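# Put the full box in the tote, return empty boxes

## Task

Several boxes are in the room and only one holds contents. Place that full box completely inside the tote next to the door, and set every empty box back on the desk it belongs to. The robot must not topple or be left leaning, or the task fails. Anything that stays in place only because the robot is holding it at the end does not count.

## Robot and tools

Robot: a Hello Robot Stretch 3 with one arm. It has a two-wheel base (0.33 m long, 0.34 m wide), a lift that slides up a mast, and a telescoping arm that reaches out to the robot's right side. The wrist has yaw, pitch and roll, followed by a two-finger gripper. The base cannot move sideways, so to move the gripper forward or back you drive the base. Turns pivot about the point midway between the drive wheels, 0.05 m behind the front edge. With the arm pulled in and the wrist folded, turning sweeps a circle of radius 0.28 m. An unfolded, level gripper reaches beyond that circle.

Frames: the base frame has its origin on the floor between the drive wheels, with x forward, y left and z up. hand_pose is reported in this frame, at the point where closed fingertips meet. The odometry frame is the base frame as it stood when the scene began. Heading is positive to the left and runs from -3.142 to 3.142.

execute_actions takes "actions", a list run in order. Each action may contain "robot", "steps" (1 to 450 control steps at 30 per second) and "until". An action with only "steps" just waits. "robot" holds one command, a list of up to 8 commands run one after another, or {"stop": true}, which brakes everything and clears the queue. A command can hold:
- "base": exactly one key. translate_m is a relative drive in metres from wherever the base is when the command begins; forward is positive and the magnitude is at most 1. rotate_rad is a relative turn in radians on the spot; left (counter-clockwise) is positive and the magnitude is at most 3.2.
- "joints": absolute targets by name. Any joint you leave out keeps its current goal. lift_m runs 0 to 1.1 (arm height). arm_m runs 0 to 0.52 (extension). wrist_yaw_rad runs -1.345 to 4.42 (0 points along the arm, positive swings toward the front, 3.0 folds it over the base). wrist_pitch_rad runs -1.57 to 0.451 (negative tips the fingers down). wrist_roll_rad runs -2.911 to 2.911. gripper_m runs -0.089 to 0.179 (bigger is wider; the real fingertip gap is 0.007 to 0.025 m smaller than this value). head_pan_rad runs -3.953 to 1.73 (-1.57 looks along the arm). head_tilt_rad runs -1.53 to 0.419 (negative looks down).
- "contact_limits": {"arm_m": effort %, 1 to 100}. This sets how hard the arm may push before it stops, and it applies until the arm's next command.
- "pause_s" (queue only, at most 15 s).
A new command takes over immediately: the joints it names retarget, and any older queue is thrown away. The next item in a queue starts only after everything in the previous one ends "done" (or "off_target" for the base or the gripper).

"until" ends an action early. {"robot": {"status": "ended"}} waits until nothing is moving and no queue is running. You can also compare fields, for example {"lift_m": [">", 0.3]} or {"base_status": ["!=", "moving"]}. Valid operators are =, !=, <, <=, > and >=. Use "any" instead of "robot" to stop at the first motion that ends. Never wait for an exact "=" on a reading.

zoom_image: camera is one of head_camera, nav_camera or wrist_camera. region is [x0, y0, x1, y1] in pixels from the top-left corner, at most 504 by 504. finished_scene: pass the current scene number. Call it only once every motion has stopped and the boxes rest where they should without help.

Results: base_status and joint_status take the values moving, done, off_target (came to rest short of the goal, possibly still pushing), contact_stop (pushed hard and went slack), time_out, stopped, not_commanded, or torque_fault (wrist servo off for 10 s and limp). The bracket after base_status gives distance travelled against the goal. joint_goals are the targets. measured_speeds come from the encoders. motor_effort is in % of maximum, with the peak in brackets; readings carry offsets and noise. lidar_m gives 12 distances in 30-degree sectors, counter-clockwise from straight ahead, measured 0.17 m above the floor, so it sees table legs but not tabletops. wrist_depth_mm and head_depth_mm are 7x7 grids of depth values. base_tilt is in degrees. A robot.on_its_own line appears when the robot changes a goal by itself, when a joint is slack or off, or when the base leans. refused:, dropped: and replaced: lines explain rejected or cancelled goals. A call containing an invalid value is rejected as a whole.

Speed: full base speed is available only when the arm is stowed (lift_m below 0.30, arm_m below 0.03, wrist_yaw_rad above 2.54). Otherwise the base is slowed.

Gripping: to grasp, command gripper_m below the object's width. To let go, open at least 0.02 beyond the value where the fingers made contact. The readings do not confirm that you are holding something, so check with the cameras.

Self-collision: fold or unfold the wrist only with lift_m between 0.32 and 0.95, wrist_pitch_rad -0.4 and roll near 0. When yaw is below -0.4, keep pitch at -0.5 or lower.

Avoid: pressing on immovable things with the gripper more than about 0.45 m above the floor, pushing a second time after a contact_stop, driving while the gripper grips or pushes on something fixed, and snagging furniture, especially when reversing. All of these can tip the robot. If it leans, undo the last move in small steps, take the gripper off whatever it touches, and lower lift_m to about 0.2 if it stays tilted. Also avoid dropping, slamming or shoving objects, and avoid stalling the wrist servos. Loose objects may occasionally get nudged by outside forces.

Each tool is called after ">>>" as a command line: name --argument value for each argument, lists and objects as JSON in quotes; but a table of rows of numbers goes row by row, as --pt "numbers of a row", without its own name.

## Session

I'll start by looking at the scene.

>>> execute_actions --actions '[]'

Scene clock: 0.00 s.
robot.base_odometry: x=+0.000 y=+0.000 heading=+0.000 (m, m, rad; robot's odometry frame)
robot.turned_by_wheels: +0.000 (rad since the last result)
robot.turned_by_imu: +0.000 (rad since the last result)
robot.base_tilt: forward=-0.9 right=-0.9 (deg)
robot.lidar_m: 1.00 1.21 1.86 1.33 0.82 0.73 0.74 0.89 1.57 1.58 1.12 1.00
robot.head_depth_mm: 893 881 883 908 905 906 909 / 926 913 913 935 938 935 938 / 963 962 965 966 968 971 972 / 997 995 995 998 998 1004 1004 / 1027 1034 1033 1037 1037 1034 1038 / 1069 1069 1071 1071 1074 1076 1077 / 1108 1109 1112 1112 1114 1118 1119
robot.base_status: not_commanded
robot.joint_positions: lift_m=+0.573 arm_m=+0.002 wrist_yaw_rad=+2.966 wrist_pitch_rad=-0.390 wrist_roll_rad=-0.011 gripper_m=+0.037 head_pan_rad=-0.004 head_tilt_rad=+0.009
robot.joint_goals: lift_m=+0.573 arm_m=+0.002 wrist_yaw_rad=+2.966 wrist_pitch_rad=-0.390 wrist_roll_rad=-0.011 gripper_m=+0.037 head_pan_rad=-0.004 head_tilt_rad=+0.009
robot.joint_status: lift_m=not_commanded arm_m=not_commanded wrist_yaw_rad=not_commanded wrist_pitch_rad=not_commanded wrist_roll_rad=not_commanded gripper_m=not_commanded head_pan_rad=not_commanded head_tilt_rad=not_commanded
robot.measured_speeds: translate_m=+0.000 rotate_rad=+0.000 lift_m=+0.000 arm_m=+0.000 wrist_yaw_rad=+0.000 wrist_pitch_rad=+0.000 wrist_roll_rad=+0.000 head_pan_rad=+0.000 head_tilt_rad=+0.000
robot: refusals=0 queue=idle queue_left=0
robot.motor_effort: left_wheel=+1 right_wheel=+0 lift_m=+30 arm_m=+0 wrist_yaw_rad=+1 wrist_pitch_rad=+9 wrist_roll_rad=+1 gripper_m=+0 head_pan_rad=+0 head_tilt_rad=+3 (%)
robot.hand_pose: x=+0.0186 y=+0.0775 z=+0.5919 quat_wxyz=(+0.197, +0.699, +0.077, +0.683) (m; robot's base frame)
robot.wrist_depth_mm: - - - - - - - / 711 - - - - - - / 780 - - - - - - / 815 - - - - - - / 824 - - - - - - / 825 862 809 821 818 852 833 / 728 750 717 722 748 749 731
pictures: head_camera (sideways: a quarter turn clockwise sets it upright), nav_camera (sideways: a quarter turn counterclockwise sets it upright), wrist_camera
Images, in order (width x height): head_camera 896x504, nav_camera 672x504, wrist_camera 644x364.

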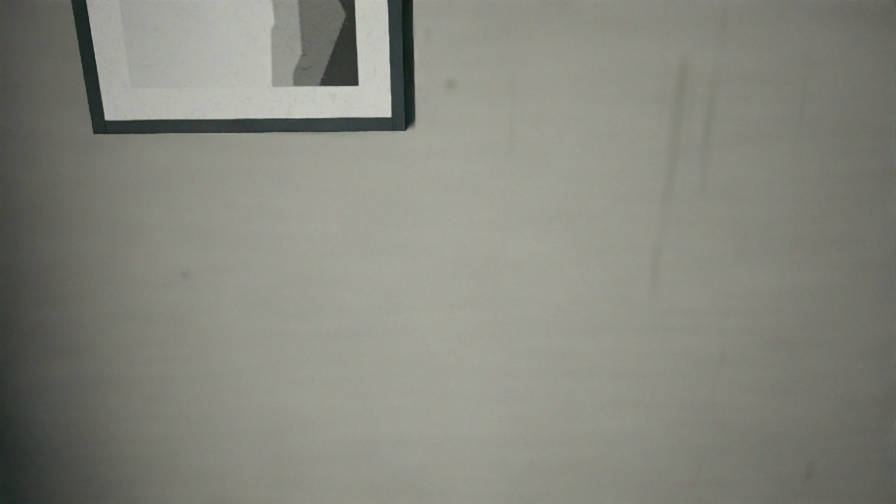

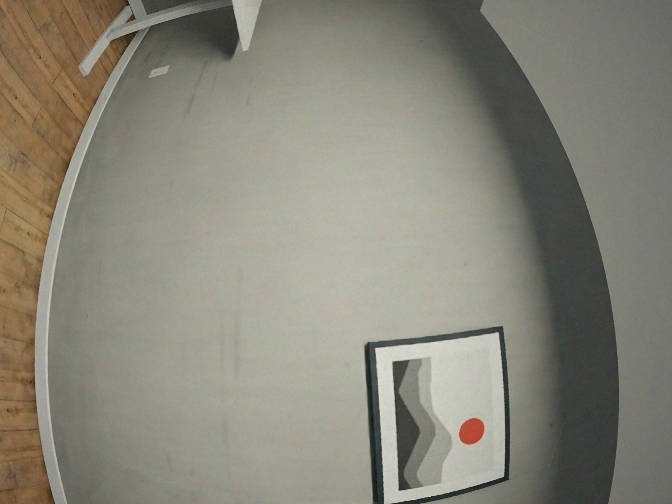

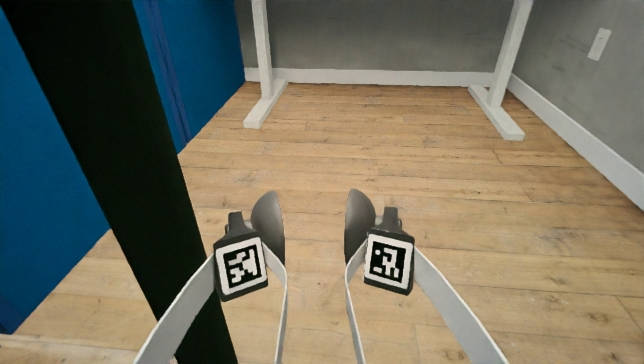

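>>> execute_actions --actions '[{"robot": {"joints": {"head_pan_rad": 1.5, "head_tilt_rad": -0.4}}, "steps": 150, "until": {"robot": {"status": "ended"}}}]'

Scene clock: 4.60 s.
robot.base_odometry: x=+0.000 y=+0.000 heading=+0.000 (m, m, rad; robot's odometry frame)
robot.turned_by_wheels: +0.000 (rad since the last result)
robot.turned_by_imu: +0.001 (rad since the last result)
robot.base_tilt: forward=-0.8 right=-0.9 (deg)
robot.lidar_m: 1.00 1.21 1.86 1.33 0.82 0.73 0.74 0.89 1.57 1.57 1.12 1.00
robot.head_depth_mm: 1771 1905 1868 2209 2250 1707 1381 / 1816 1950 1866 2247 2249 1705 1380 / 1852 1988 1863 2325 2253 1725 1372 / 1895 2049 1861 2353 2146 1713 1382 / 1902 2030 1964 2352 2174 1720 1381 / 1550 1617 1664 1752 1844 1712 1375 / 1268 1307 1348 1392 1442 1492 1373
robot.base_status: not_commanded
robot.joint_positions: lift_m=+0.573 arm_m=+0.002 wrist_yaw_rad=+2.966 wrist_pitch_rad=-0.390 wrist_roll_rad=-0.011 gripper_m=+0.037 head_pan_rad=+1.493 head_tilt_rad=-0.395
robot.joint_goals: lift_m=+0.573 arm_m=+0.002 wrist_yaw_rad=+2.966 wrist_pitch_rad=-0.390 wrist_roll_rad=-0.011 gripper_m=+0.037 head_pan_rad=+1.500 head_tilt_rad=-0.400
robot.joint_status: lift_m=not_commanded arm_m=not_commanded wrist_yaw_rad=not_commanded wrist_pitch_rad=not_commanded wrist_roll_rad=not_commanded gripper_m=not_commanded head_pan_rad=done head_tilt_rad=done
robot.measured_speeds: translate_m=+0.000 rotate_rad=+0.000 lift_m=+0.000 arm_m=+0.000 wrist_yaw_rad=+0.000 wrist_pitch_rad=+0.000 wrist_roll_rad=+0.000 head_pan_rad=+0.000 head_tilt_rad=+0.000
robot: refusals=0 queue=done queue_left=0
robot.motor_effort: left_wheel=+0(1) right_wheel=+1(0) lift_m=+30(29) arm_m=-1(1) wrist_yaw_rad=+0(0) wrist_pitch_rad=+9(9) wrist_roll_rad=+0(1) gripper_m=+0(0) head_pan_rad=+3(46) head_tilt_rad=-1(24) (%)
robot.hand_pose: x=+0.0186 y=+0.0775 z=+0.5919 quat_wxyz=(+0.197, +0.699, +0.077, +0.683) (m; robot's base frame)
robot.wrist_depth_mm: - - - - - - - / 720 - - - - - - / 788 - - - - - - / 794 - - - - - - / 832 - - - - - - / 806 847 829 844 806 852 851 / 717 762 734 733 718 724 719
pictures: head_camera (sideways: a quarter turn clockwise sets it upright), nav_camera (sideways: a quarter turn counterclockwise sets it upright), wrist_camera
Images, in order (width x height): head_camera 896x504, nav_camera 672x504, wrist_camera 644x364.

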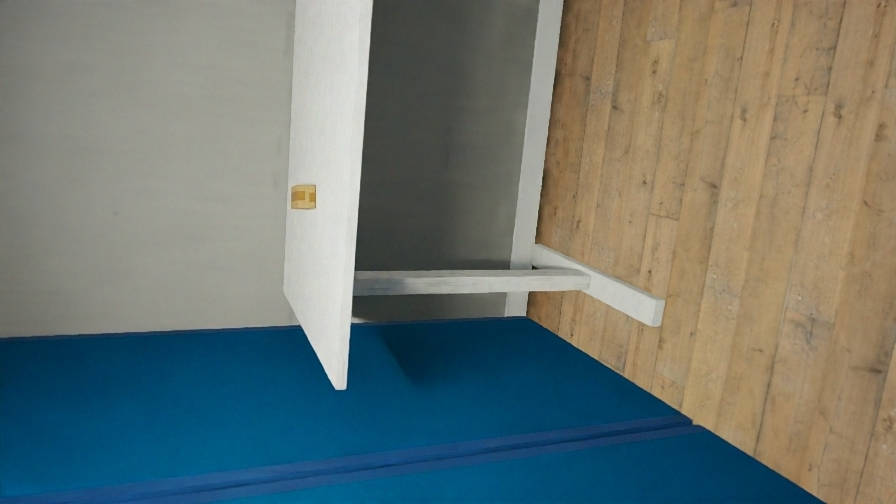

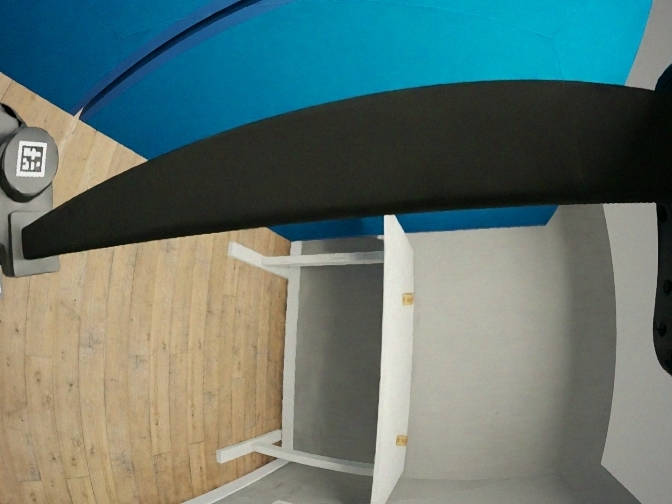

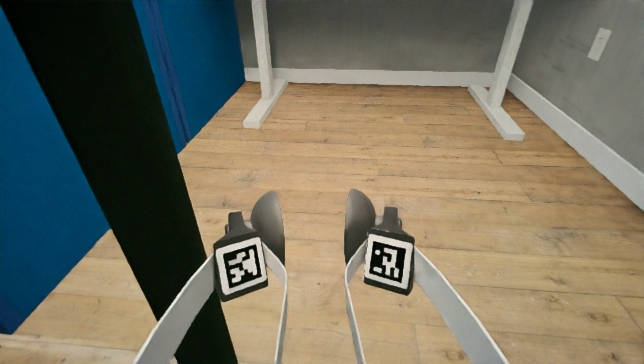

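>>> execute_actions --actions '[{"robot": {"joints": {"head_pan_rad": -1.5, "head_tilt_rad": -0.4}}, "steps": 150, "until": {"robot": {"status": "ended"}}}]'

Scene clock: 8.37 s.
robot.base_odometry: x=+0.000 y=+0.000 heading=+0.000 (m, m, rad; robot's odometry frame)
robot.turned_by_wheels: +0.000 (rad since the last result)
robot.turned_by_imu: +0.001 (rad since the last result)
robot.base_tilt: forward=-0.8 right=-0.9 (deg)
robot.lidar_m: 1.00 1.21 1.86 1.33 0.82 0.73 0.74 0.88 1.57 1.58 1.12 1.00
robot.head_depth_mm: 1285 1367 1461 1569 1692 1722 1380 / 1327 1418 1519 1642 1778 1716 1383 / 1379 1471 1584 1717 1858 1721 1377 / 1430 1531 1654 1804 1981 1665 1383 / 1511 1621 1757 1904 2080 1672 1378 / 1523 1613 1714 1804 1903 1704 1381 / 1328 1385 1445 1514 1588 1597 1380
robot.base_status: not_commanded
robot.joint_positions: lift_m=+0.573 arm_m=+0.002 wrist_yaw_rad=+2.966 wrist_pitch_rad=-0.390 wrist_roll_rad=-0.011 gripper_m=+0.037 head_pan_rad=-1.493 head_tilt_rad=-0.395
robot.joint_goals: lift_m=+0.573 arm_m=+0.002 wrist_yaw_rad=+2.966 wrist_pitch_rad=-0.390 wrist_roll_rad=-0.011 gripper_m=+0.037 head_pan_rad=-1.500 head_tilt_rad=-0.400
robot.joint_status: lift_m=not_commanded arm_m=not_commanded wrist_yaw_rad=not_commanded wrist_pitch_rad=not_commanded wrist_roll_rad=not_commanded gripper_m=not_commanded head_pan_rad=done head_tilt_rad=done
robot.measured_speeds: translate_m=+0.000 rotate_rad=+0.000 lift_m=+0.000 arm_m=+0.000 wrist_yaw_rad=+0.000 wrist_pitch_rad=+0.000 wrist_roll_rad=+0.000 head_pan_rad=+0.000 head_tilt_rad=+0.000
robot: refusals=0 queue=done queue_left=0
robot.motor_effort: left_wheel=+0(1) right_wheel=+1(0) lift_m=+30(29) arm_m=-1(0) wrist_yaw_rad=-1(1) wrist_pitch_rad=+9(9) wrist_roll_rad=+0(1) gripper_m=+0(0) head_pan_rad=-4(46) head_tilt_rad=-2(2) (%)
robot.hand_pose: x=+0.0186 y=+0.0775 z=+0.5919 quat_wxyz=(+0.197, +0.699, +0.077, +0.683) (m; robot's base frame)
robot.wrist_depth_mm: - - - - - - - / 733 - - - - - - / 782 - - - - - - / 826 - - - - - - / 845 - - - - - - / 839 836 846 857 787 842 856 / 751 722 746 734 736 722 734
pictures: head_camera (sideways: a quarter turn clockwise sets it upright), nav_camera (sideways: a quarter turn counterclockwise sets it upright), wrist_camera
Images, in order (width x height): head_camera 896x504, nav_camera 672x504, wrist_camera 644x364.

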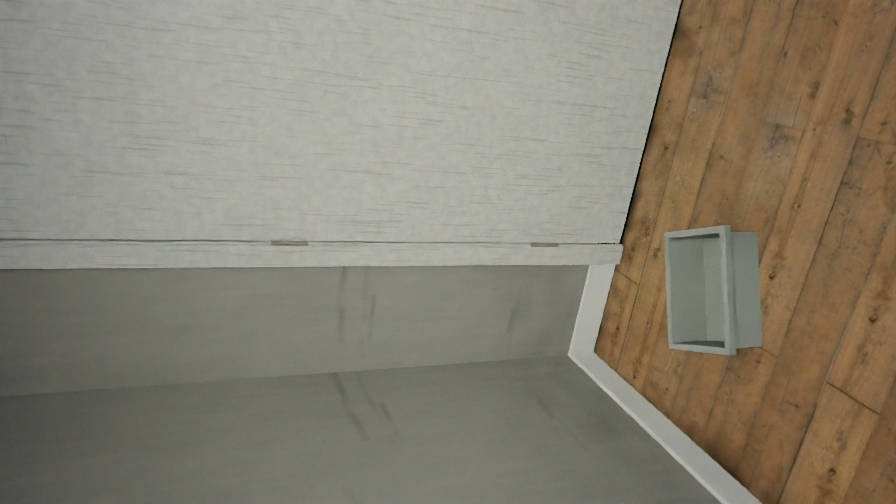

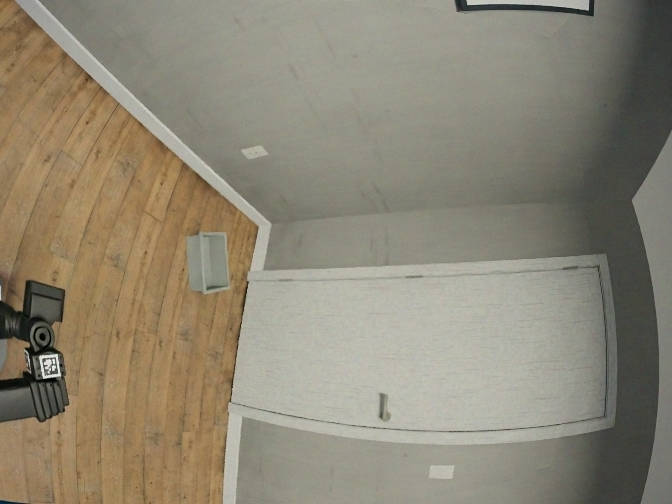

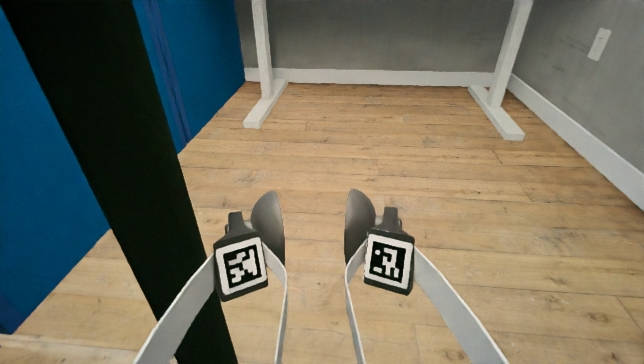

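>>> execute_actions --actions '[{"robot": {"joints": {"head_pan_rad": -3.1, "head_tilt_rad": -0.3}}, "steps": 150, "until": {"robot": {"status": "ended"}}}]'

Scene clock: 11.37 s.
robot.base_odometry: x=+0.000 y=+0.000 heading=+0.000 (m, m, rad; robot's odometry frame)
robot.turned_by_wheels: +0.000 (rad since the last result)
robot.turned_by_imu: +0.000 (rad since the last result)
robot.base_tilt: forward=-0.9 right=-0.9 (deg)
robot.lidar_m: 1.00 1.21 1.86 1.33 0.82 0.73 0.74 0.89 1.57 1.58 1.12 1.00
robot.head_depth_mm: 589 620 655 695 735 786 842 / 608 641 681 721 768 821 884 / 630 665 706 750 802 862 928 / 652 691 734 783 838 906 978 / 676 717 764 818 878 950 1031 / 702 747 797 854 922 1005 1097 / 732 780 835 901 985 1753 1431
robot.base_status: not_commanded
robot.joint_positions: lift_m=+0.573 arm_m=+0.002 wrist_yaw_rad=+2.966 wrist_pitch_rad=-0.390 wrist_roll_rad=-0.011 gripper_m=+0.037 head_pan_rad=-3.093 head_tilt_rad=-0.310
robot.joint_goals: lift_m=+0.573 arm_m=+0.002 wrist_yaw_rad=+2.966 wrist_pitch_rad=-0.390 wrist_roll_rad=-0.011 gripper_m=+0.037 head_pan_rad=-3.100 head_tilt_rad=-0.300
robot.joint_status: lift_m=not_commanded arm_m=not_commanded wrist_yaw_rad=not_commanded wrist_pitch_rad=not_commanded wrist_roll_rad=not_commanded gripper_m=not_commanded head_pan_rad=done head_tilt_rad=done
robot.measured_speeds: translate_m=+0.000 rotate_rad=+0.000 lift_m=+0.000 arm_m=+0.000 wrist_yaw_rad=+0.000 wrist_pitch_rad=+0.000 wrist_roll_rad=+0.000 head_pan_rad=+0.000 head_tilt_rad=+0.000
robot: refusals=0 queue=done queue_left=0
robot.motor_effort: left_wheel=+0(0) right_wheel=-1(0) lift_m=+29(29) arm_m=+0(1) wrist_yaw_rad=+1(1) wrist_pitch_rad=+9(9) wrist_roll_rad=+1(1) gripper_m=+0(0) head_pan_rad=-4(46) head_tilt_rad=+4(10) (%)
robot.hand_pose: x=+0.0186 y=+0.0775 z=+0.5919 quat_wxyz=(+0.197, +0.699, +0.077, +0.683) (m; robot's base frame)
robot.wrist_depth_mm: - - - - - - - / 736 - - - - - - / 779 - - - - - - / 815 - - - - - - / 827 - - - - - - / 795 839 803 850 796 831 842 / 750 729 740 731 744 742 742
pictures: head_camera (sideways: a quarter turn clockwise sets it upright), nav_camera (sideways: a quarter turn counterclockwise sets it upright), wrist_camera
Images, in order (width x height): head_camera 896x504, nav_camera 672x504, wrist_camera 644x364.

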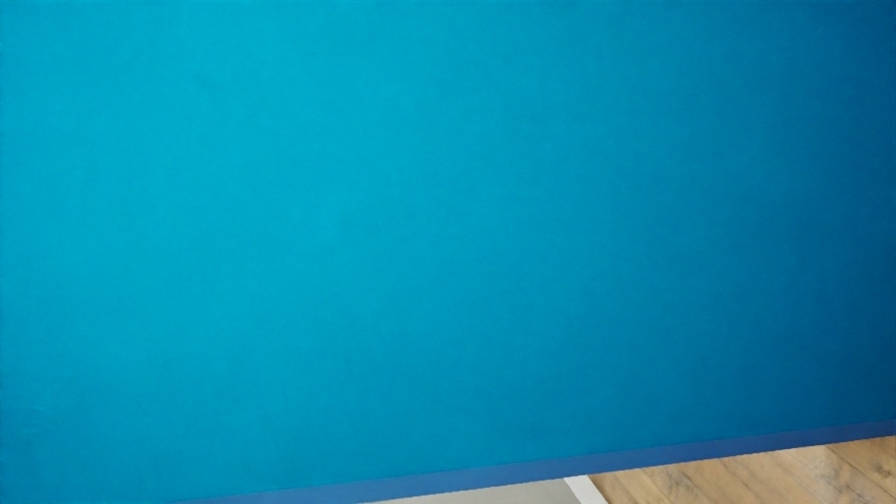

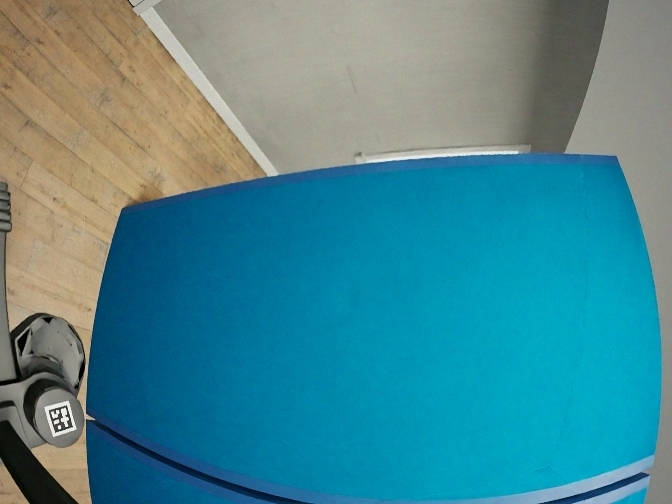

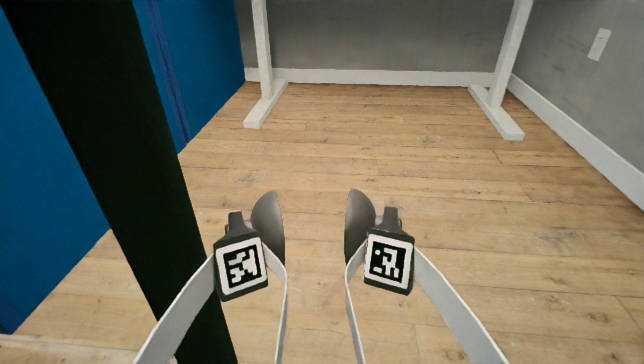

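>>> execute_actions --actions '[{"robot": {"joints": {"head_pan_rad": -2.35, "head_tilt_rad": -0.3}}, "steps": 150, "until": {"robot": {"status": "ended"}}}]'

Scene clock: 18.47 s.
robot.base_odometry: x=+0.000 y=+0.000 heading=+0.000 (m, m, rad; robot's odometry frame)
robot.turned_by_wheels: +0.000 (rad since the last result)
robot.turned_by_imu: +0.001 (rad since the last result)
robot.base_tilt: forward=-0.9 right=-0.8 (deg)
robot.lidar_m: 1.00 1.21 1.87 1.33 0.82 0.74 0.74 0.88 1.57 1.57 1.11 1.00
robot.head_depth_mm: 1839 1958 2101 2283 2389 1746 1101 / 1726 1847 1975 2108 2262 1878 1475 / 1632 1731 1858 1981 2127 1885 1476 / 1543 1633 1746 1851 1994 1888 1479 / 1473 1562 1649 1745 1865 1898 1477 / 1402 1478 1564 1658 1751 1811 1482 / 1339 1406 1486 1556 1641 1709 1475
robot.base_status: not_commanded
robot.joint_positions: lift_m=+0.573 arm_m=+0.002 wrist_yaw_rad=+2.966 wrist_pitch_rad=-0.390 wrist_roll_rad=-0.011 gripper_m=+0.037 head_pan_rad=-2.357 head_tilt_rad=-0.310
robot.joint_goals: lift_m=+0.573 arm_m=+0.002 wrist_yaw_rad=+2.966 wrist_pitch_rad=-0.390 wrist_roll_rad=-0.011 gripper_m=+0.037 head_pan_rad=-2.350 head_tilt_rad=-0.300
robot.joint_status: lift_m=not_commanded arm_m=not_commanded wrist_yaw_rad=not_commanded wrist_pitch_rad=not_commanded wrist_roll_rad=not_commanded gripper_m=not_commanded head_pan_rad=done head_tilt_rad=done
robot.measured_speeds: translate_m=+0.000 rotate_rad=+0.000 lift_m=+0.000 arm_m=+0.000 wrist_yaw_rad=+0.000 wrist_pitch_rad=+0.000 wrist_roll_rad=+0.000 head_pan_rad=+0.000 head_tilt_rad=+0.000
robot: refusals=0 queue=done queue_left=0
robot.motor_effort: left_wheel=-1(0) right_wheel=+0(0) lift_m=+29(29) arm_m=-1(0) wrist_yaw_rad=+0(0) wrist_pitch_rad=+9(9) wrist_roll_rad=+1(1) gripper_m=+1(0) head_pan_rad=+3(40) head_tilt_rad=+4(4) (%)
robot.hand_pose: x=+0.0186 y=+0.0775 z=+0.5919 quat_wxyz=(+0.197, +0.699, +0.077, +0.683) (m; robot's base frame)
robot.wrist_depth_mm: - - - - - - - / 725 - - - - - - / 764 - - - - - - / 805 - - - - - - / 829 - - - - - - / 836 828 817 845 808 831 854 / 730 732 747 723 742 750 731
pictures: head_camera (sideways: a quarter turn clockwise sets it upright), nav_camera (sideways: a quarter turn counterclockwise sets it upright), wrist_camera
Images, in order (width x height): head_camera 896x504, nav_camera 672x504, wrist_camera 644x364.

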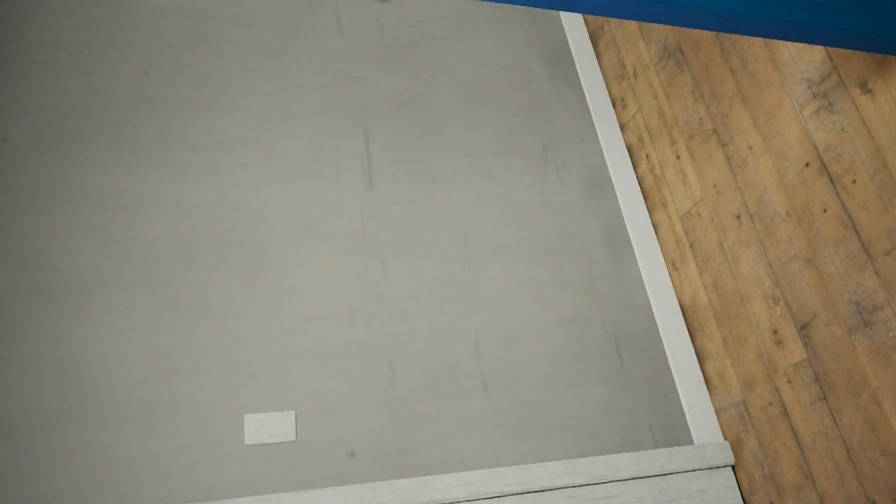

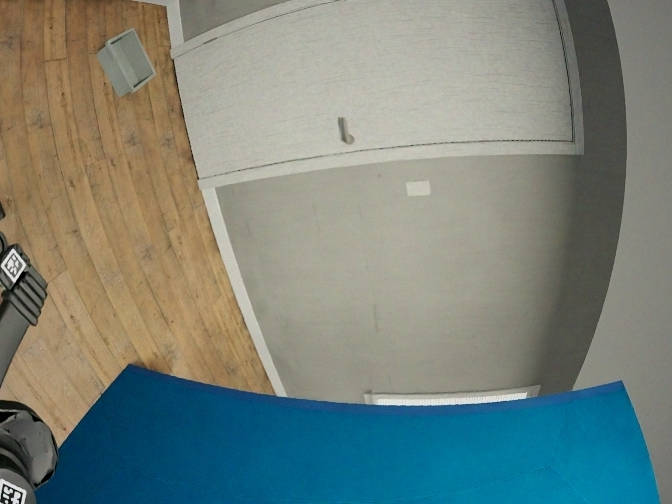

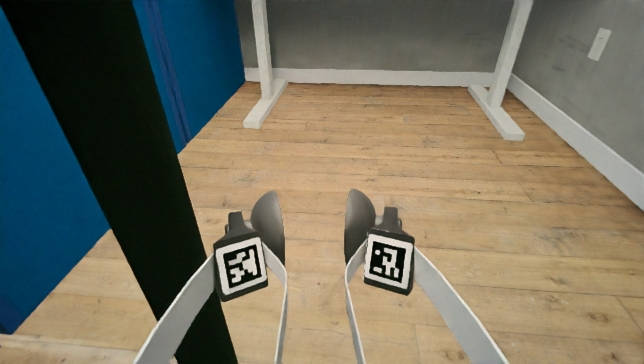

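>>> execute_actions --actions '[{"robot": {"base": {"rotate_rad": 1.25}, "joints": {"head_pan_rad": 0.0, "head_tilt_rad": -0.35}}, "steps": 200, "until": {"robot": {"status": "ended"}}}]'

Scene clock: 69.43 s.
robot.base_odometry: x=+0.000 y=+0.000 heading=+1.250 (m, m, rad; robot's odometry frame)
robot.turned_by_wheels: +1.250 (rad since the last result)
robot.turned_by_imu: +1.269 (rad since the last result)
robot.base_tilt: forward=-0.7 right=-1.0 (deg)
robot.lidar_m: 1.79 1.02 0.76 0.73 0.77 1.64 1.57 1.39 1.03 1.00 1.04 1.44
robot.head_depth_mm: 1870 1995 2067 2280 2207 1797 1434 / 1873 1986 2076 2272 2380 1796 1437 / 1865 1994 2063 2290 2365 1808 1435 / 1853 1998 2059 2289 2393 1798 1433 / 1850 1974 2043 2264 2356 1812 1437 / 1849 1971 2051 2229 2244 1812 1439 / 1848 1962 2035 2188 2170 1812 1434
robot.base_status: done (rotate_rad +1.2498 of +1.2500)
robot.joint_positions: lift_m=+0.573 arm_m=+0.002 wrist_yaw_rad=+2.966 wrist_pitch_rad=-0.390 wrist_roll_rad=-0.011 gripper_m=+0.037 head_pan_rad=-0.007 head_tilt_rad=-0.346
robot.joint_goals: lift_m=+0.573 arm_m=+0.002 wrist_yaw_rad=+2.966 wrist_pitch_rad=-0.390 wrist_roll_rad=-0.011 gripper_m=+0.037 head_pan_rad=+0.000 head_tilt_rad=-0.350
robot.joint_status: lift_m=not_commanded arm_m=not_commanded wrist_yaw_rad=not_commanded wrist_pitch_rad=not_commanded wrist_roll_rad=not_commanded gripper_m=not_commanded head_pan_rad=done head_tilt_rad=done
robot.measured_speeds: translate_m=+0.000 rotate_rad=+0.000 lift_m=+0.000 arm_m=+0.000 wrist_yaw_rad=+0.000 wrist_pitch_rad=+0.000 wrist_roll_rad=+0.000 head_pan_rad=+0.000 head_tilt_rad=+0.000
robot: refusals=0 queue=done queue_left=0
robot.motor_effort: left_wheel=-2(6) right_wheel=+3(5) lift_m=+29(30) arm_m=+0(1) wrist_yaw_rad=+0(0) wrist_pitch_rad=+9(9) wrist_roll_rad=+0(1) gripper_m=+0(0) head_pan_rad=+4(44) head_tilt_rad=-2(5) (%)
robot.hand_pose: x=+0.0186 y=+0.0775 z=+0.5919 quat_wxyz=(+0.197, +0.699, +0.077, +0.683) (m; robot's base frame)
robot.wrist_depth_mm: - 656 697 717 791 809 869 / 667 717 743 793 854 887 969 / 711 - 809 856 946 - - / 791 - 916 941 - - - / 850 - - - - - - / 882 867 827 863 864 836 872 / 741 758 738 739 749 717 726
pictures: head_camera (sideways: a quarter turn clockwise sets it upright), nav_camera (sideways: a quarter turn counterclockwise sets it upright), wrist_camera
Images, in order (width x height): head_camera 896x504, nav_camera 672x504, wrist_camera 644x364.

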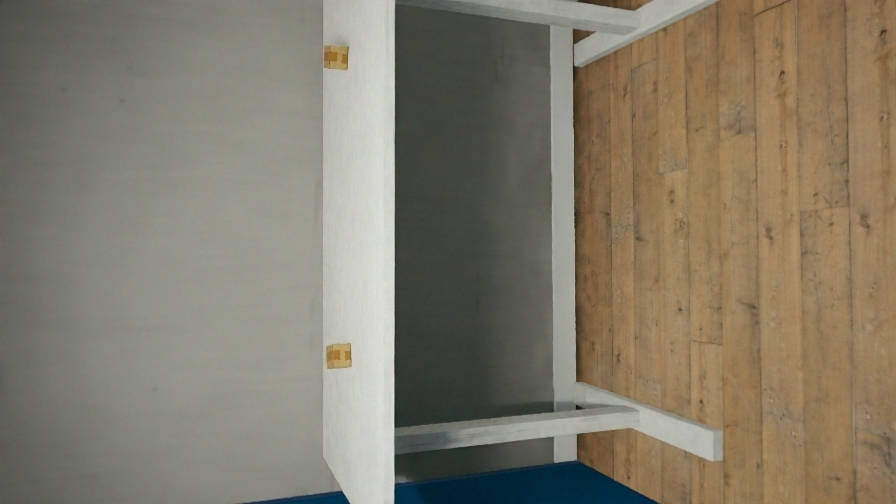

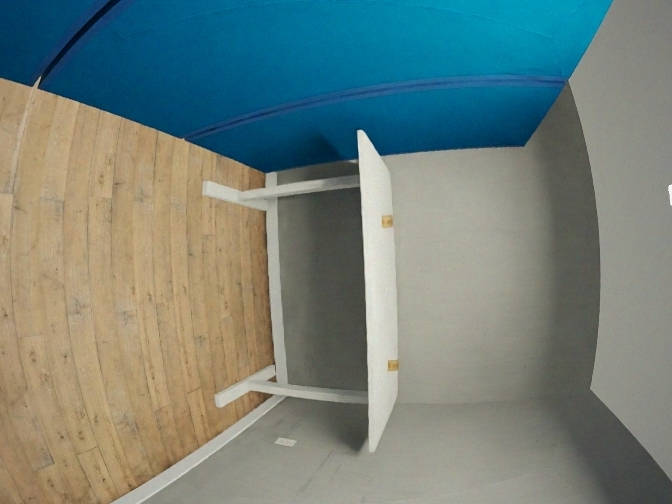

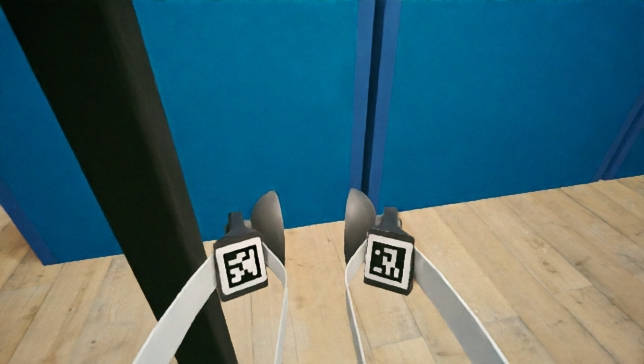

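>>> execute_actions --actions '[{"robot": {"base": {"translate_m": 0.7}}, "steps": 300, "until": {"robot": {"status": "ended"}}}]'

Scene clock: 95.70 s.
robot.base_odometry: x=+0.221 y=+0.664 heading=+1.250 (m, m, rad; robot's odometry frame)
robot.turned_by_wheels: +0.000 (rad since the last result)
robot.turned_by_imu: +0.003 (rad since the last result)
robot.base_tilt: forward=-0.9 right=-0.9 (deg)
robot.lidar_m: 1.47 1.01 0.75 0.72 0.75 1.05 2.27 1.41 1.05 1.01 1.05 1.26
robot.head_depth_mm: 1250 1336 1431 1007 1654 1748 1430 / 1251 1335 1428 1007 1658 1736 1434 / 1246 1323 1427 1003 1648 1749 1438 / 1244 1326 1418 1007 1639 1750 1436 / 1243 1323 1414 1005 1645 1740 1426 / 1243 1322 1413 1009 1638 1738 1437 / 1240 1322 1415 1006 1634 1687 1355
robot.base_status: done (translate_m +0.7000 of +0.7000)
robot.joint_positions: lift_m=+0.573 arm_m=+0.002 wrist_yaw_rad=+2.966 wrist_pitch_rad=-0.390 wrist_roll_rad=-0.011 gripper_m=+0.037 head_pan_rad=-0.007 head_tilt_rad=-0.346
robot.joint_goals: lift_m=+0.573 arm_m=+0.002 wrist_yaw_rad=+2.966 wrist_pitch_rad=-0.390 wrist_roll_rad=-0.011 gripper_m=+0.037 head_pan_rad=+0.000 head_tilt_rad=-0.350
robot.joint_status: lift_m=not_commanded arm_m=not_commanded wrist_yaw_rad=not_commanded wrist_pitch_rad=not_commanded wrist_roll_rad=not_commanded gripper_m=not_commanded head_pan_rad=done head_tilt_rad=done
robot.measured_speeds: translate_m=+0.000 rotate_rad=+0.000 lift_m=+0.000 arm_m=+0.000 wrist_yaw_rad=+0.000 wrist_pitch_rad=+0.000 wrist_roll_rad=+0.000 head_pan_rad=+0.000 head_tilt_rad=+0.000
robot: refusals=0 queue=done queue_left=0
robot.motor_effort: left_wheel=-2(4) right_wheel=+3(6) lift_m=+29(29) arm_m=-1(1) wrist_yaw_rad=+0(1) wrist_pitch_rad=+9(9) wrist_roll_rad=+1(1) gripper_m=+0(0) head_pan_rad=+4(3) head_tilt_rad=-2(0) (%)
robot.hand_pose: x=+0.0186 y=+0.0775 z=+0.5919 quat_wxyz=(+0.197, +0.699, +0.077, +0.683) (m; robot's base frame)
robot.wrist_depth_mm: - 638 677 704 759 801 838 / 659 705 716 777 843 878 955 / 708 - 797 867 913 968 - / 787 - 907 957 - - - / 856 - - - - - 944 / 874 849 838 858 833 841 827 / 732 748 731 721 744 725 723
pictures: head_camera (sideways: a quarter turn clockwise sets it upright), nav_camera (sideways: a quarter turn counterclockwise sets it upright), wrist_camera
Images, in order (width x height): head_camera 896x504, nav_camera 672x504, wrist_camera 644x364.

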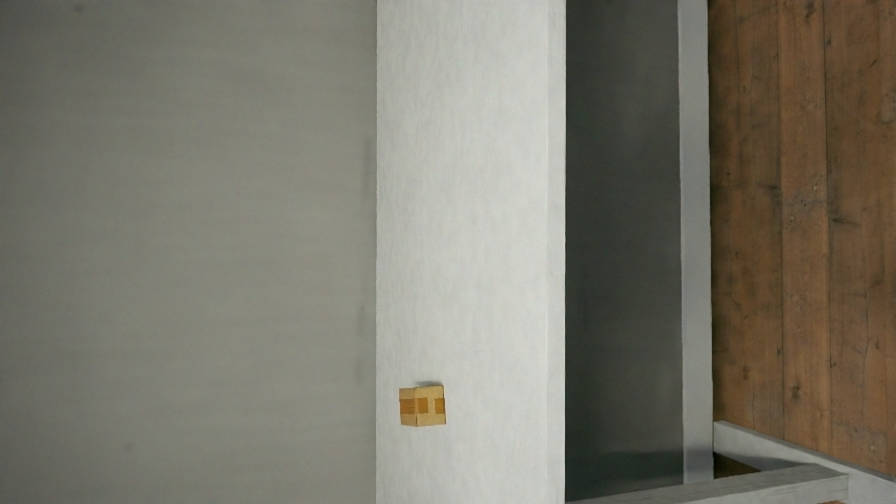

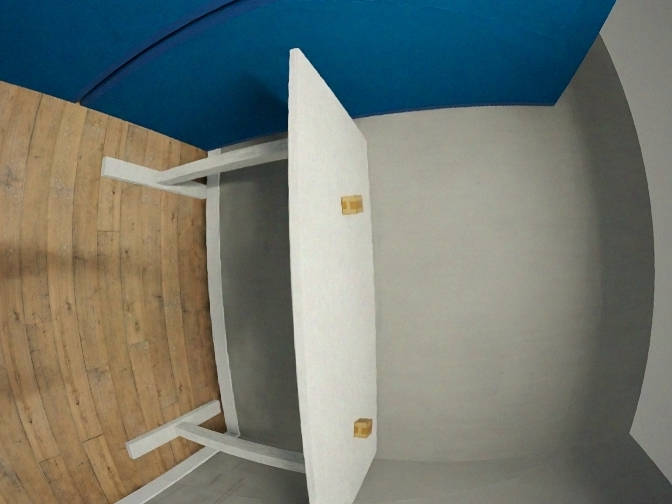

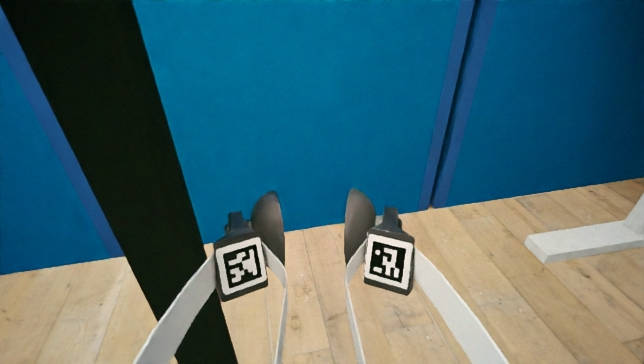

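>>> execute_actions --actions '[{"robot": [{"base": {"translate_m": 0.2}, "joints": {"wrist_yaw_rad": 0.0, "wrist_pitch_rad": -0.4}}, {"joints": {"lift_m": 1.0, "wrist_pitch_rad": 0.0, "gripper_m": 0.15}}, {"base": {"rotate_rad": 1.571}, "joints": {"head_pan_rad": -1.57, "head_tilt_rad": -0.5}}], "steps": 450, "until": {"robot": {"status": "ended"}}}]'

Scene clock: 153.67 s.
robot.base_odometry: x=+0.284 y=+0.854 heading=+2.821 (m, m, rad; robot's odometry frame)
robot.turned_by_wheels: +1.571 (rad since the last result)
robot.turned_by_imu: +1.596 (rad since the last result)
robot.base_tilt: forward=-0.8 right=-0.9 (deg)
robot.lidar_m: 0.72 0.75 1.05 2.47 1.40 1.04 1.01 1.06 1.10 1.27 0.94 0.74
robot.head_depth_mm: 1057 1152 1111 797 - - - / 1057 1152 1115 793 - - - / 1055 1154 1114 816 - - - / 1058 1156 1109 797 - - 1292 / 1057 1152 1106 753 1596 1562 1286 / 1059 1159 1108 711 1589 1554 1289 / 1061 1160 1107 712 1590 1433 1263
robot.base_status: done (rotate_rad +1.5708 of +1.5710)
robot.joint_positions: lift_m=+0.999 arm_m=+0.002 wrist_yaw_rad=+0.001 wrist_pitch_rad=-0.024 wrist_roll_rad=-0.011 gripper_m=+0.150 head_pan_rad=-1.563 head_tilt_rad=-0.494
robot.joint_goals: lift_m=+1.000 arm_m=+0.002 wrist_yaw_rad=+0.000 wrist_pitch_rad=+0.000 wrist_roll_rad=-0.011 gripper_m=+0.150 head_pan_rad=-1.570 head_tilt_rad=-0.500
robot.joint_status: lift_m=done arm_m=not_commanded wrist_yaw_rad=done wrist_pitch_rad=done wrist_roll_rad=not_commanded gripper_m=done head_pan_rad=done head_tilt_rad=done
robot.measured_speeds: translate_m=+0.000 rotate_rad=+0.000 lift_m=+0.000 arm_m=+0.000 wrist_yaw_rad=+0.000 wrist_pitch_rad=+0.000 wrist_roll_rad=+0.000 head_pan_rad=+0.000 head_tilt_rad=+0.000
robot: refusals=0 queue=done queue_left=0
robot.motor_effort: left_wheel=-3(6) right_wheel=+3(6) lift_m=+42(43) arm_m=-1(1) wrist_yaw_rad=+0(1) wrist_pitch_rad=+14(15) wrist_roll_rad=+1(0) gripper_m=+0(81) head_pan_rad=-4(46) head_tilt_rad=-3(13) (%)
robot.hand_pose: x=-0.0213 y=-0.4025 z=+1.1077 quat_wxyz=(+0.711, +0.009, -0.703, -0.008) (m; robot's base frame)
robot.wrist_depth_mm: 900 922 924 926 963 918 931 / 907 972 981 963 975 - - / 943 - - - - - - / 892 - 956 985 905 913 852 / 591 595 567 566 559 - 548 / 434 398 413 399 401 363 398 / 319 319 316 317 309 314 308
pictures: head_camera (sideways: a quarter turn clockwise sets it upright), nav_camera (sideways: a quarter turn counterclockwise sets it upright), wrist_camera
Images, in order (width x height): head_camera 896x504, nav_camera 672x504, wrist_camera 644x364.

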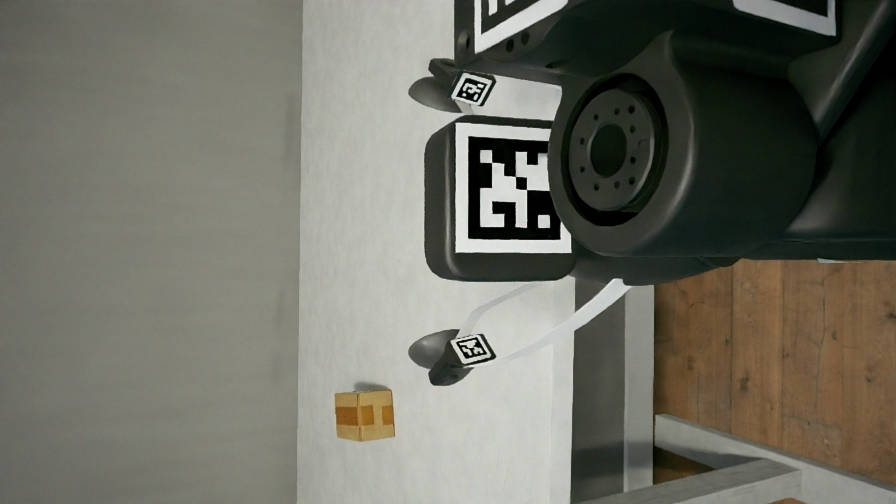

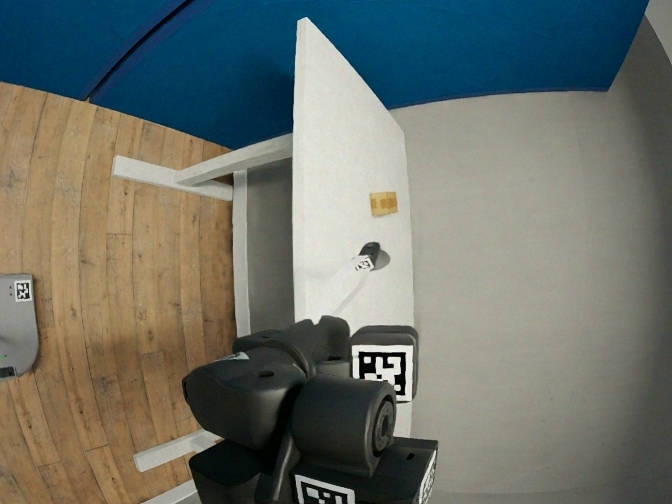

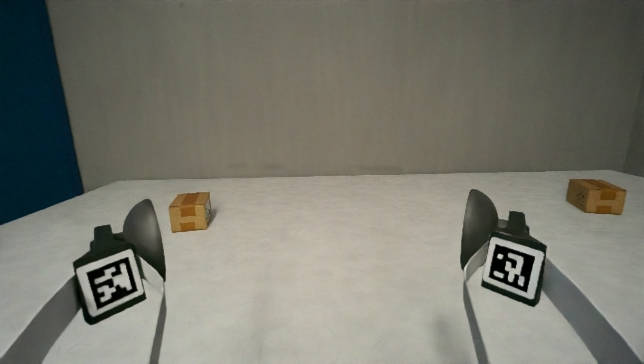

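>>> execute_actions --actions '[{"robot": {"base": {"translate_m": 0.27}}, "steps": 200, "until": {"robot": {"status": "ended"}}}]'

Scene clock: 170.40 s.
robot.base_odometry: x=+0.028 y=+0.939 heading=+2.821 (m, m, rad; robot's odometry frame)
robot.turned_by_wheels: +0.000 (rad since the last result)
robot.turned_by_imu: +0.001 (rad since the last result)
robot.base_tilt: forward=-0.8 right=-0.9 (deg)
robot.lidar_m: 0.45 0.47 0.66 2.46 1.78 1.32 1.28 1.31 1.32 0.86 0.62 0.46
robot.head_depth_mm: 1066 1158 1118 794 - - - / 1065 1162 1111 796 - - - / 1071 1163 1109 817 - - - / 1065 1164 1111 796 - - 1286 / 1065 1164 1109 749 1072 1472 1273 / 1069 1163 1110 710 1040 1510 1287 / 1070 1154 1229 710 1171 1326 1250
robot.base_status: done (translate_m +0.2700 of +0.2700)
robot.joint_positions: lift_m=+0.999 arm_m=+0.002 wrist_yaw_rad=+0.001 wrist_pitch_rad=-0.024 wrist_roll_rad=-0.011 gripper_m=+0.150 head_pan_rad=-1.563 head_tilt_rad=-0.494
robot.joint_goals: lift_m=+1.000 arm_m=+0.002 wrist_yaw_rad=+0.000 wrist_pitch_rad=+0.000 wrist_roll_rad=-0.011 gripper_m=+0.150 head_pan_rad=-1.570 head_tilt_rad=-0.500
robot.joint_status: lift_m=done arm_m=not_commanded wrist_yaw_rad=done wrist_pitch_rad=done wrist_roll_rad=not_commanded gripper_m=done head_pan_rad=done head_tilt_rad=done
robot.measured_speeds: translate_m=+0.000 rotate_rad=+0.000 lift_m=+0.000 arm_m=+0.000 wrist_yaw_rad=+0.000 wrist_pitch_rad=+0.000 wrist_roll_rad=+0.000 head_pan_rad=+0.000 head_tilt_rad=+0.000
robot: refusals=0 queue=done queue_left=0
robot.motor_effort: left_wheel=-2(3) right_wheel=+2(6) lift_m=+42(42) arm_m=-1(1) wrist_yaw_rad=-1(1) wrist_pitch_rad=+14(14) wrist_roll_rad=+0(1) gripper_m=-1(0) head_pan_rad=-4(4) head_tilt_rad=-2(2) (%)
robot.hand_pose: x=-0.0213 y=-0.4025 z=+1.1077 quat_wxyz=(+0.711, +0.009, -0.703, -0.008) (m; robot's base frame)
robot.wrist_depth_mm: 591 889 969 983 966 943 968 / 587 848 961 944 - - - / 581 869 - - - - - / 578 844 946 951 901 921 869 / 561 659 567 572 551 - 546 / 523 407 411 410 398 365 397 / 317 322 317 319 312 307 308
pictures: head_camera (sideways: a quarter turn clockwise sets it upright), nav_camera (sideways: a quarter turn counterclockwise sets it upright), wrist_camera
Images, in order (width x height): head_camera 896x504, nav_camera 672x504, wrist_camera 644x364.

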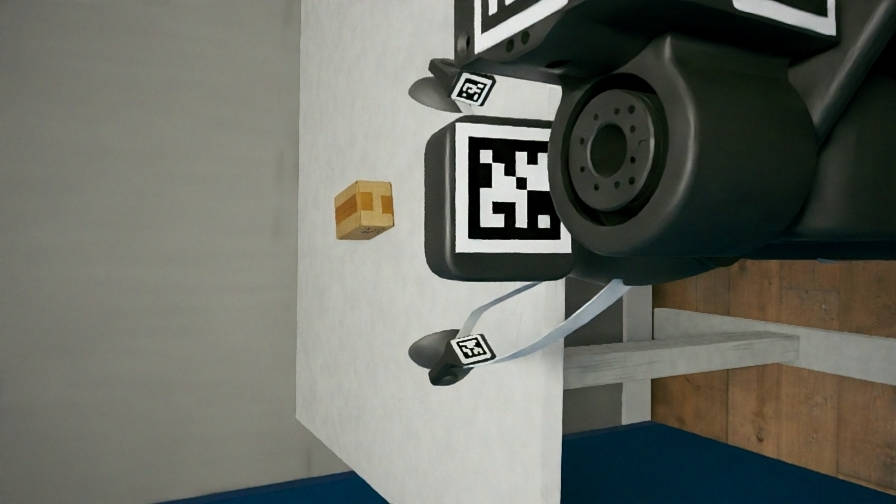

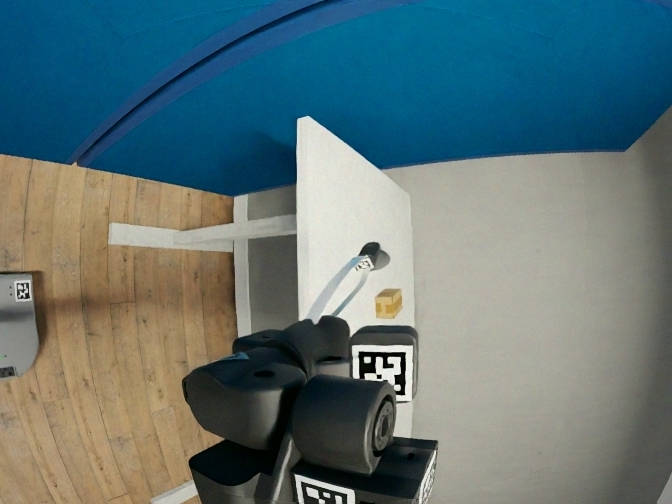

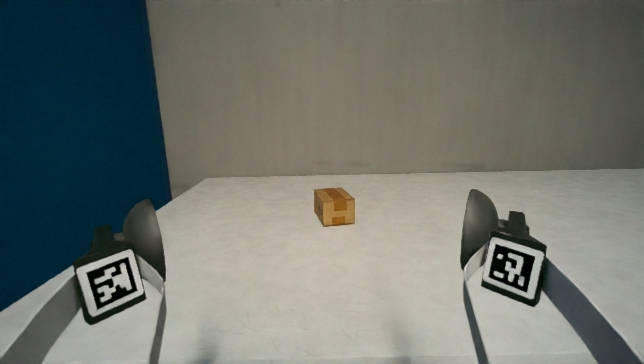

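>>> execute_actions --actions '[{"robot": {"base": {"translate_m": -0.02}, "joints": {"lift_m": 0.93, "arm_m": 0.3}}, "steps": 200, "until": {"robot": {"status": "ended"}}}]'

Scene clock: 194.73 s.
robot.base_odometry: x=+0.047 y=+0.933 heading=+2.821 (m, m, rad; robot's odometry frame)
robot.turned_by_wheels: +0.000 (rad since the last result)
robot.turned_by_imu: +0.001 (rad since the last result)
robot.base_tilt: forward=-0.8 right=-0.9 (deg)
robot.lidar_m: 0.47 0.49 0.69 2.46 1.75 1.30 1.26 1.29 1.32 0.86 0.65 0.48
robot.head_depth_mm: 1065 1159 1115 - - 1566 1292 / 1057 1156 1206 - 1583 1564 1289 / 1064 1158 1215 - 1587 1562 1287 / 1064 1162 1203 - 1592 1564 1295 / 1066 1161 1105 712 1594 1512 1285 / 1069 1161 1106 710 1038 1466 1274 / 1068 1163 1216 710 1225 1390 1251
robot.base_status: done (translate_m -0.0200 of -0.0200)
robot.joint_positions: lift_m=+0.931 arm_m=+0.300 wrist_yaw_rad=+0.000 wrist_pitch_rad=-0.024 wrist_roll_rad=-0.011 gripper_m=+0.150 head_pan_rad=-1.563 head_tilt_rad=-0.494
robot.joint_goals: lift_m=+0.930 arm_m=+0.300 wrist_yaw_rad=+0.000 wrist_pitch_rad=+0.000 wrist_roll_rad=-0.011 gripper_m=+0.150 head_pan_rad=-1.570 head_tilt_rad=-0.500
robot.joint_status: lift_m=done arm_m=done wrist_yaw_rad=done wrist_pitch_rad=done wrist_roll_rad=not_commanded gripper_m=done head_pan_rad=done head_tilt_rad=done
robot.measured_speeds: translate_m=+0.000 rotate_rad=+0.000 lift_m=+0.000 arm_m=+0.000 wrist_yaw_rad=+0.000 wrist_pitch_rad=+0.000 wrist_roll_rad=+0.000 head_pan_rad=+0.000 head_tilt_rad=+0.000
robot: refusals=0 queue=done queue_left=0
robot.motor_effort: left_wheel=-2(6) right_wheel=+3(4) lift_m=+11(42) arm_m=+2(0) wrist_yaw_rad=+1(0) wrist_pitch_rad=+14(14) wrist_roll_rad=+1(1) gripper_m=+1(0) head_pan_rad=-4(4) head_tilt_rad=-2(3) (%)
robot.hand_pose: x=-0.0214 y=-0.7003 z=+1.0394 quat_wxyz=(+0.711, +0.009, -0.703, -0.008) (m; robot's base frame)
robot.wrist_depth_mm: 601 688 688 680 680 684 696 / 603 689 708 700 692 719 704 / 583 722 701 731 736 745 725 / 607 723 665 646 629 607 588 / 405 434 394 302 386 - 373 / 304 274 278 274 276 250 277 / 210 219 218 218 216 211 212
pictures: head_camera (sideways: a quarter turn clockwise sets it upright), nav_camera (sideways: a quarter turn counterclockwise sets it upright), wrist_camera
Images, in order (width x height): head_camera 896x504, nav_camera 672x504, wrist_camera 644x364.

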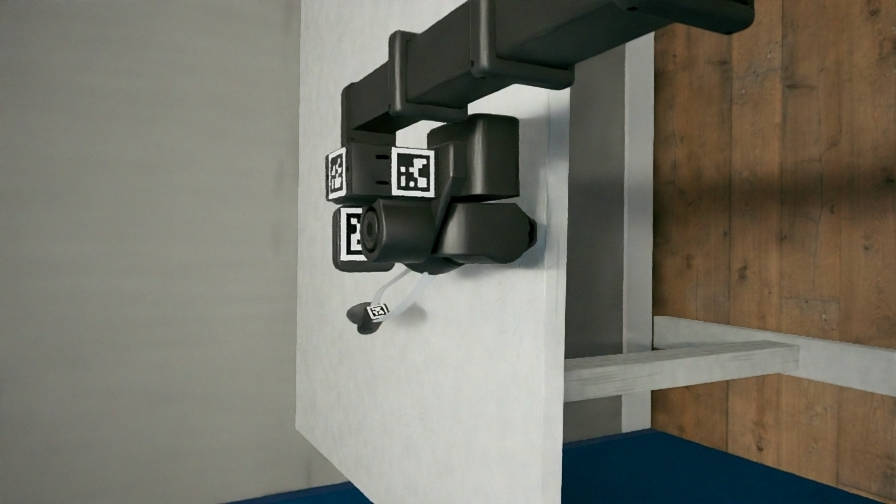

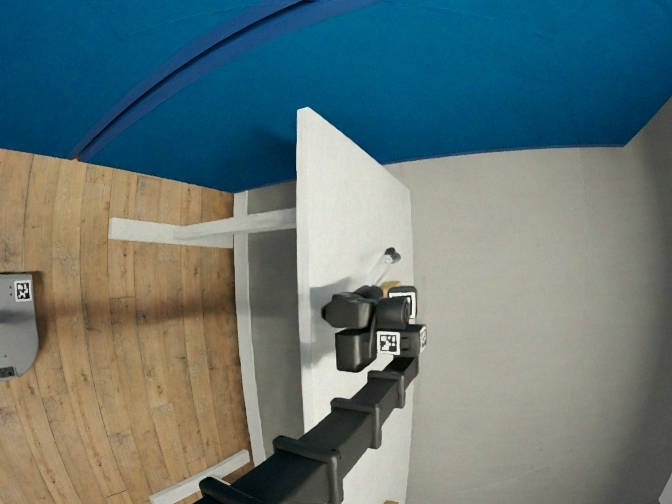

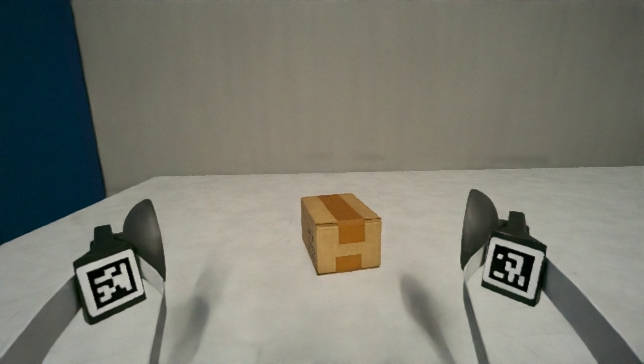

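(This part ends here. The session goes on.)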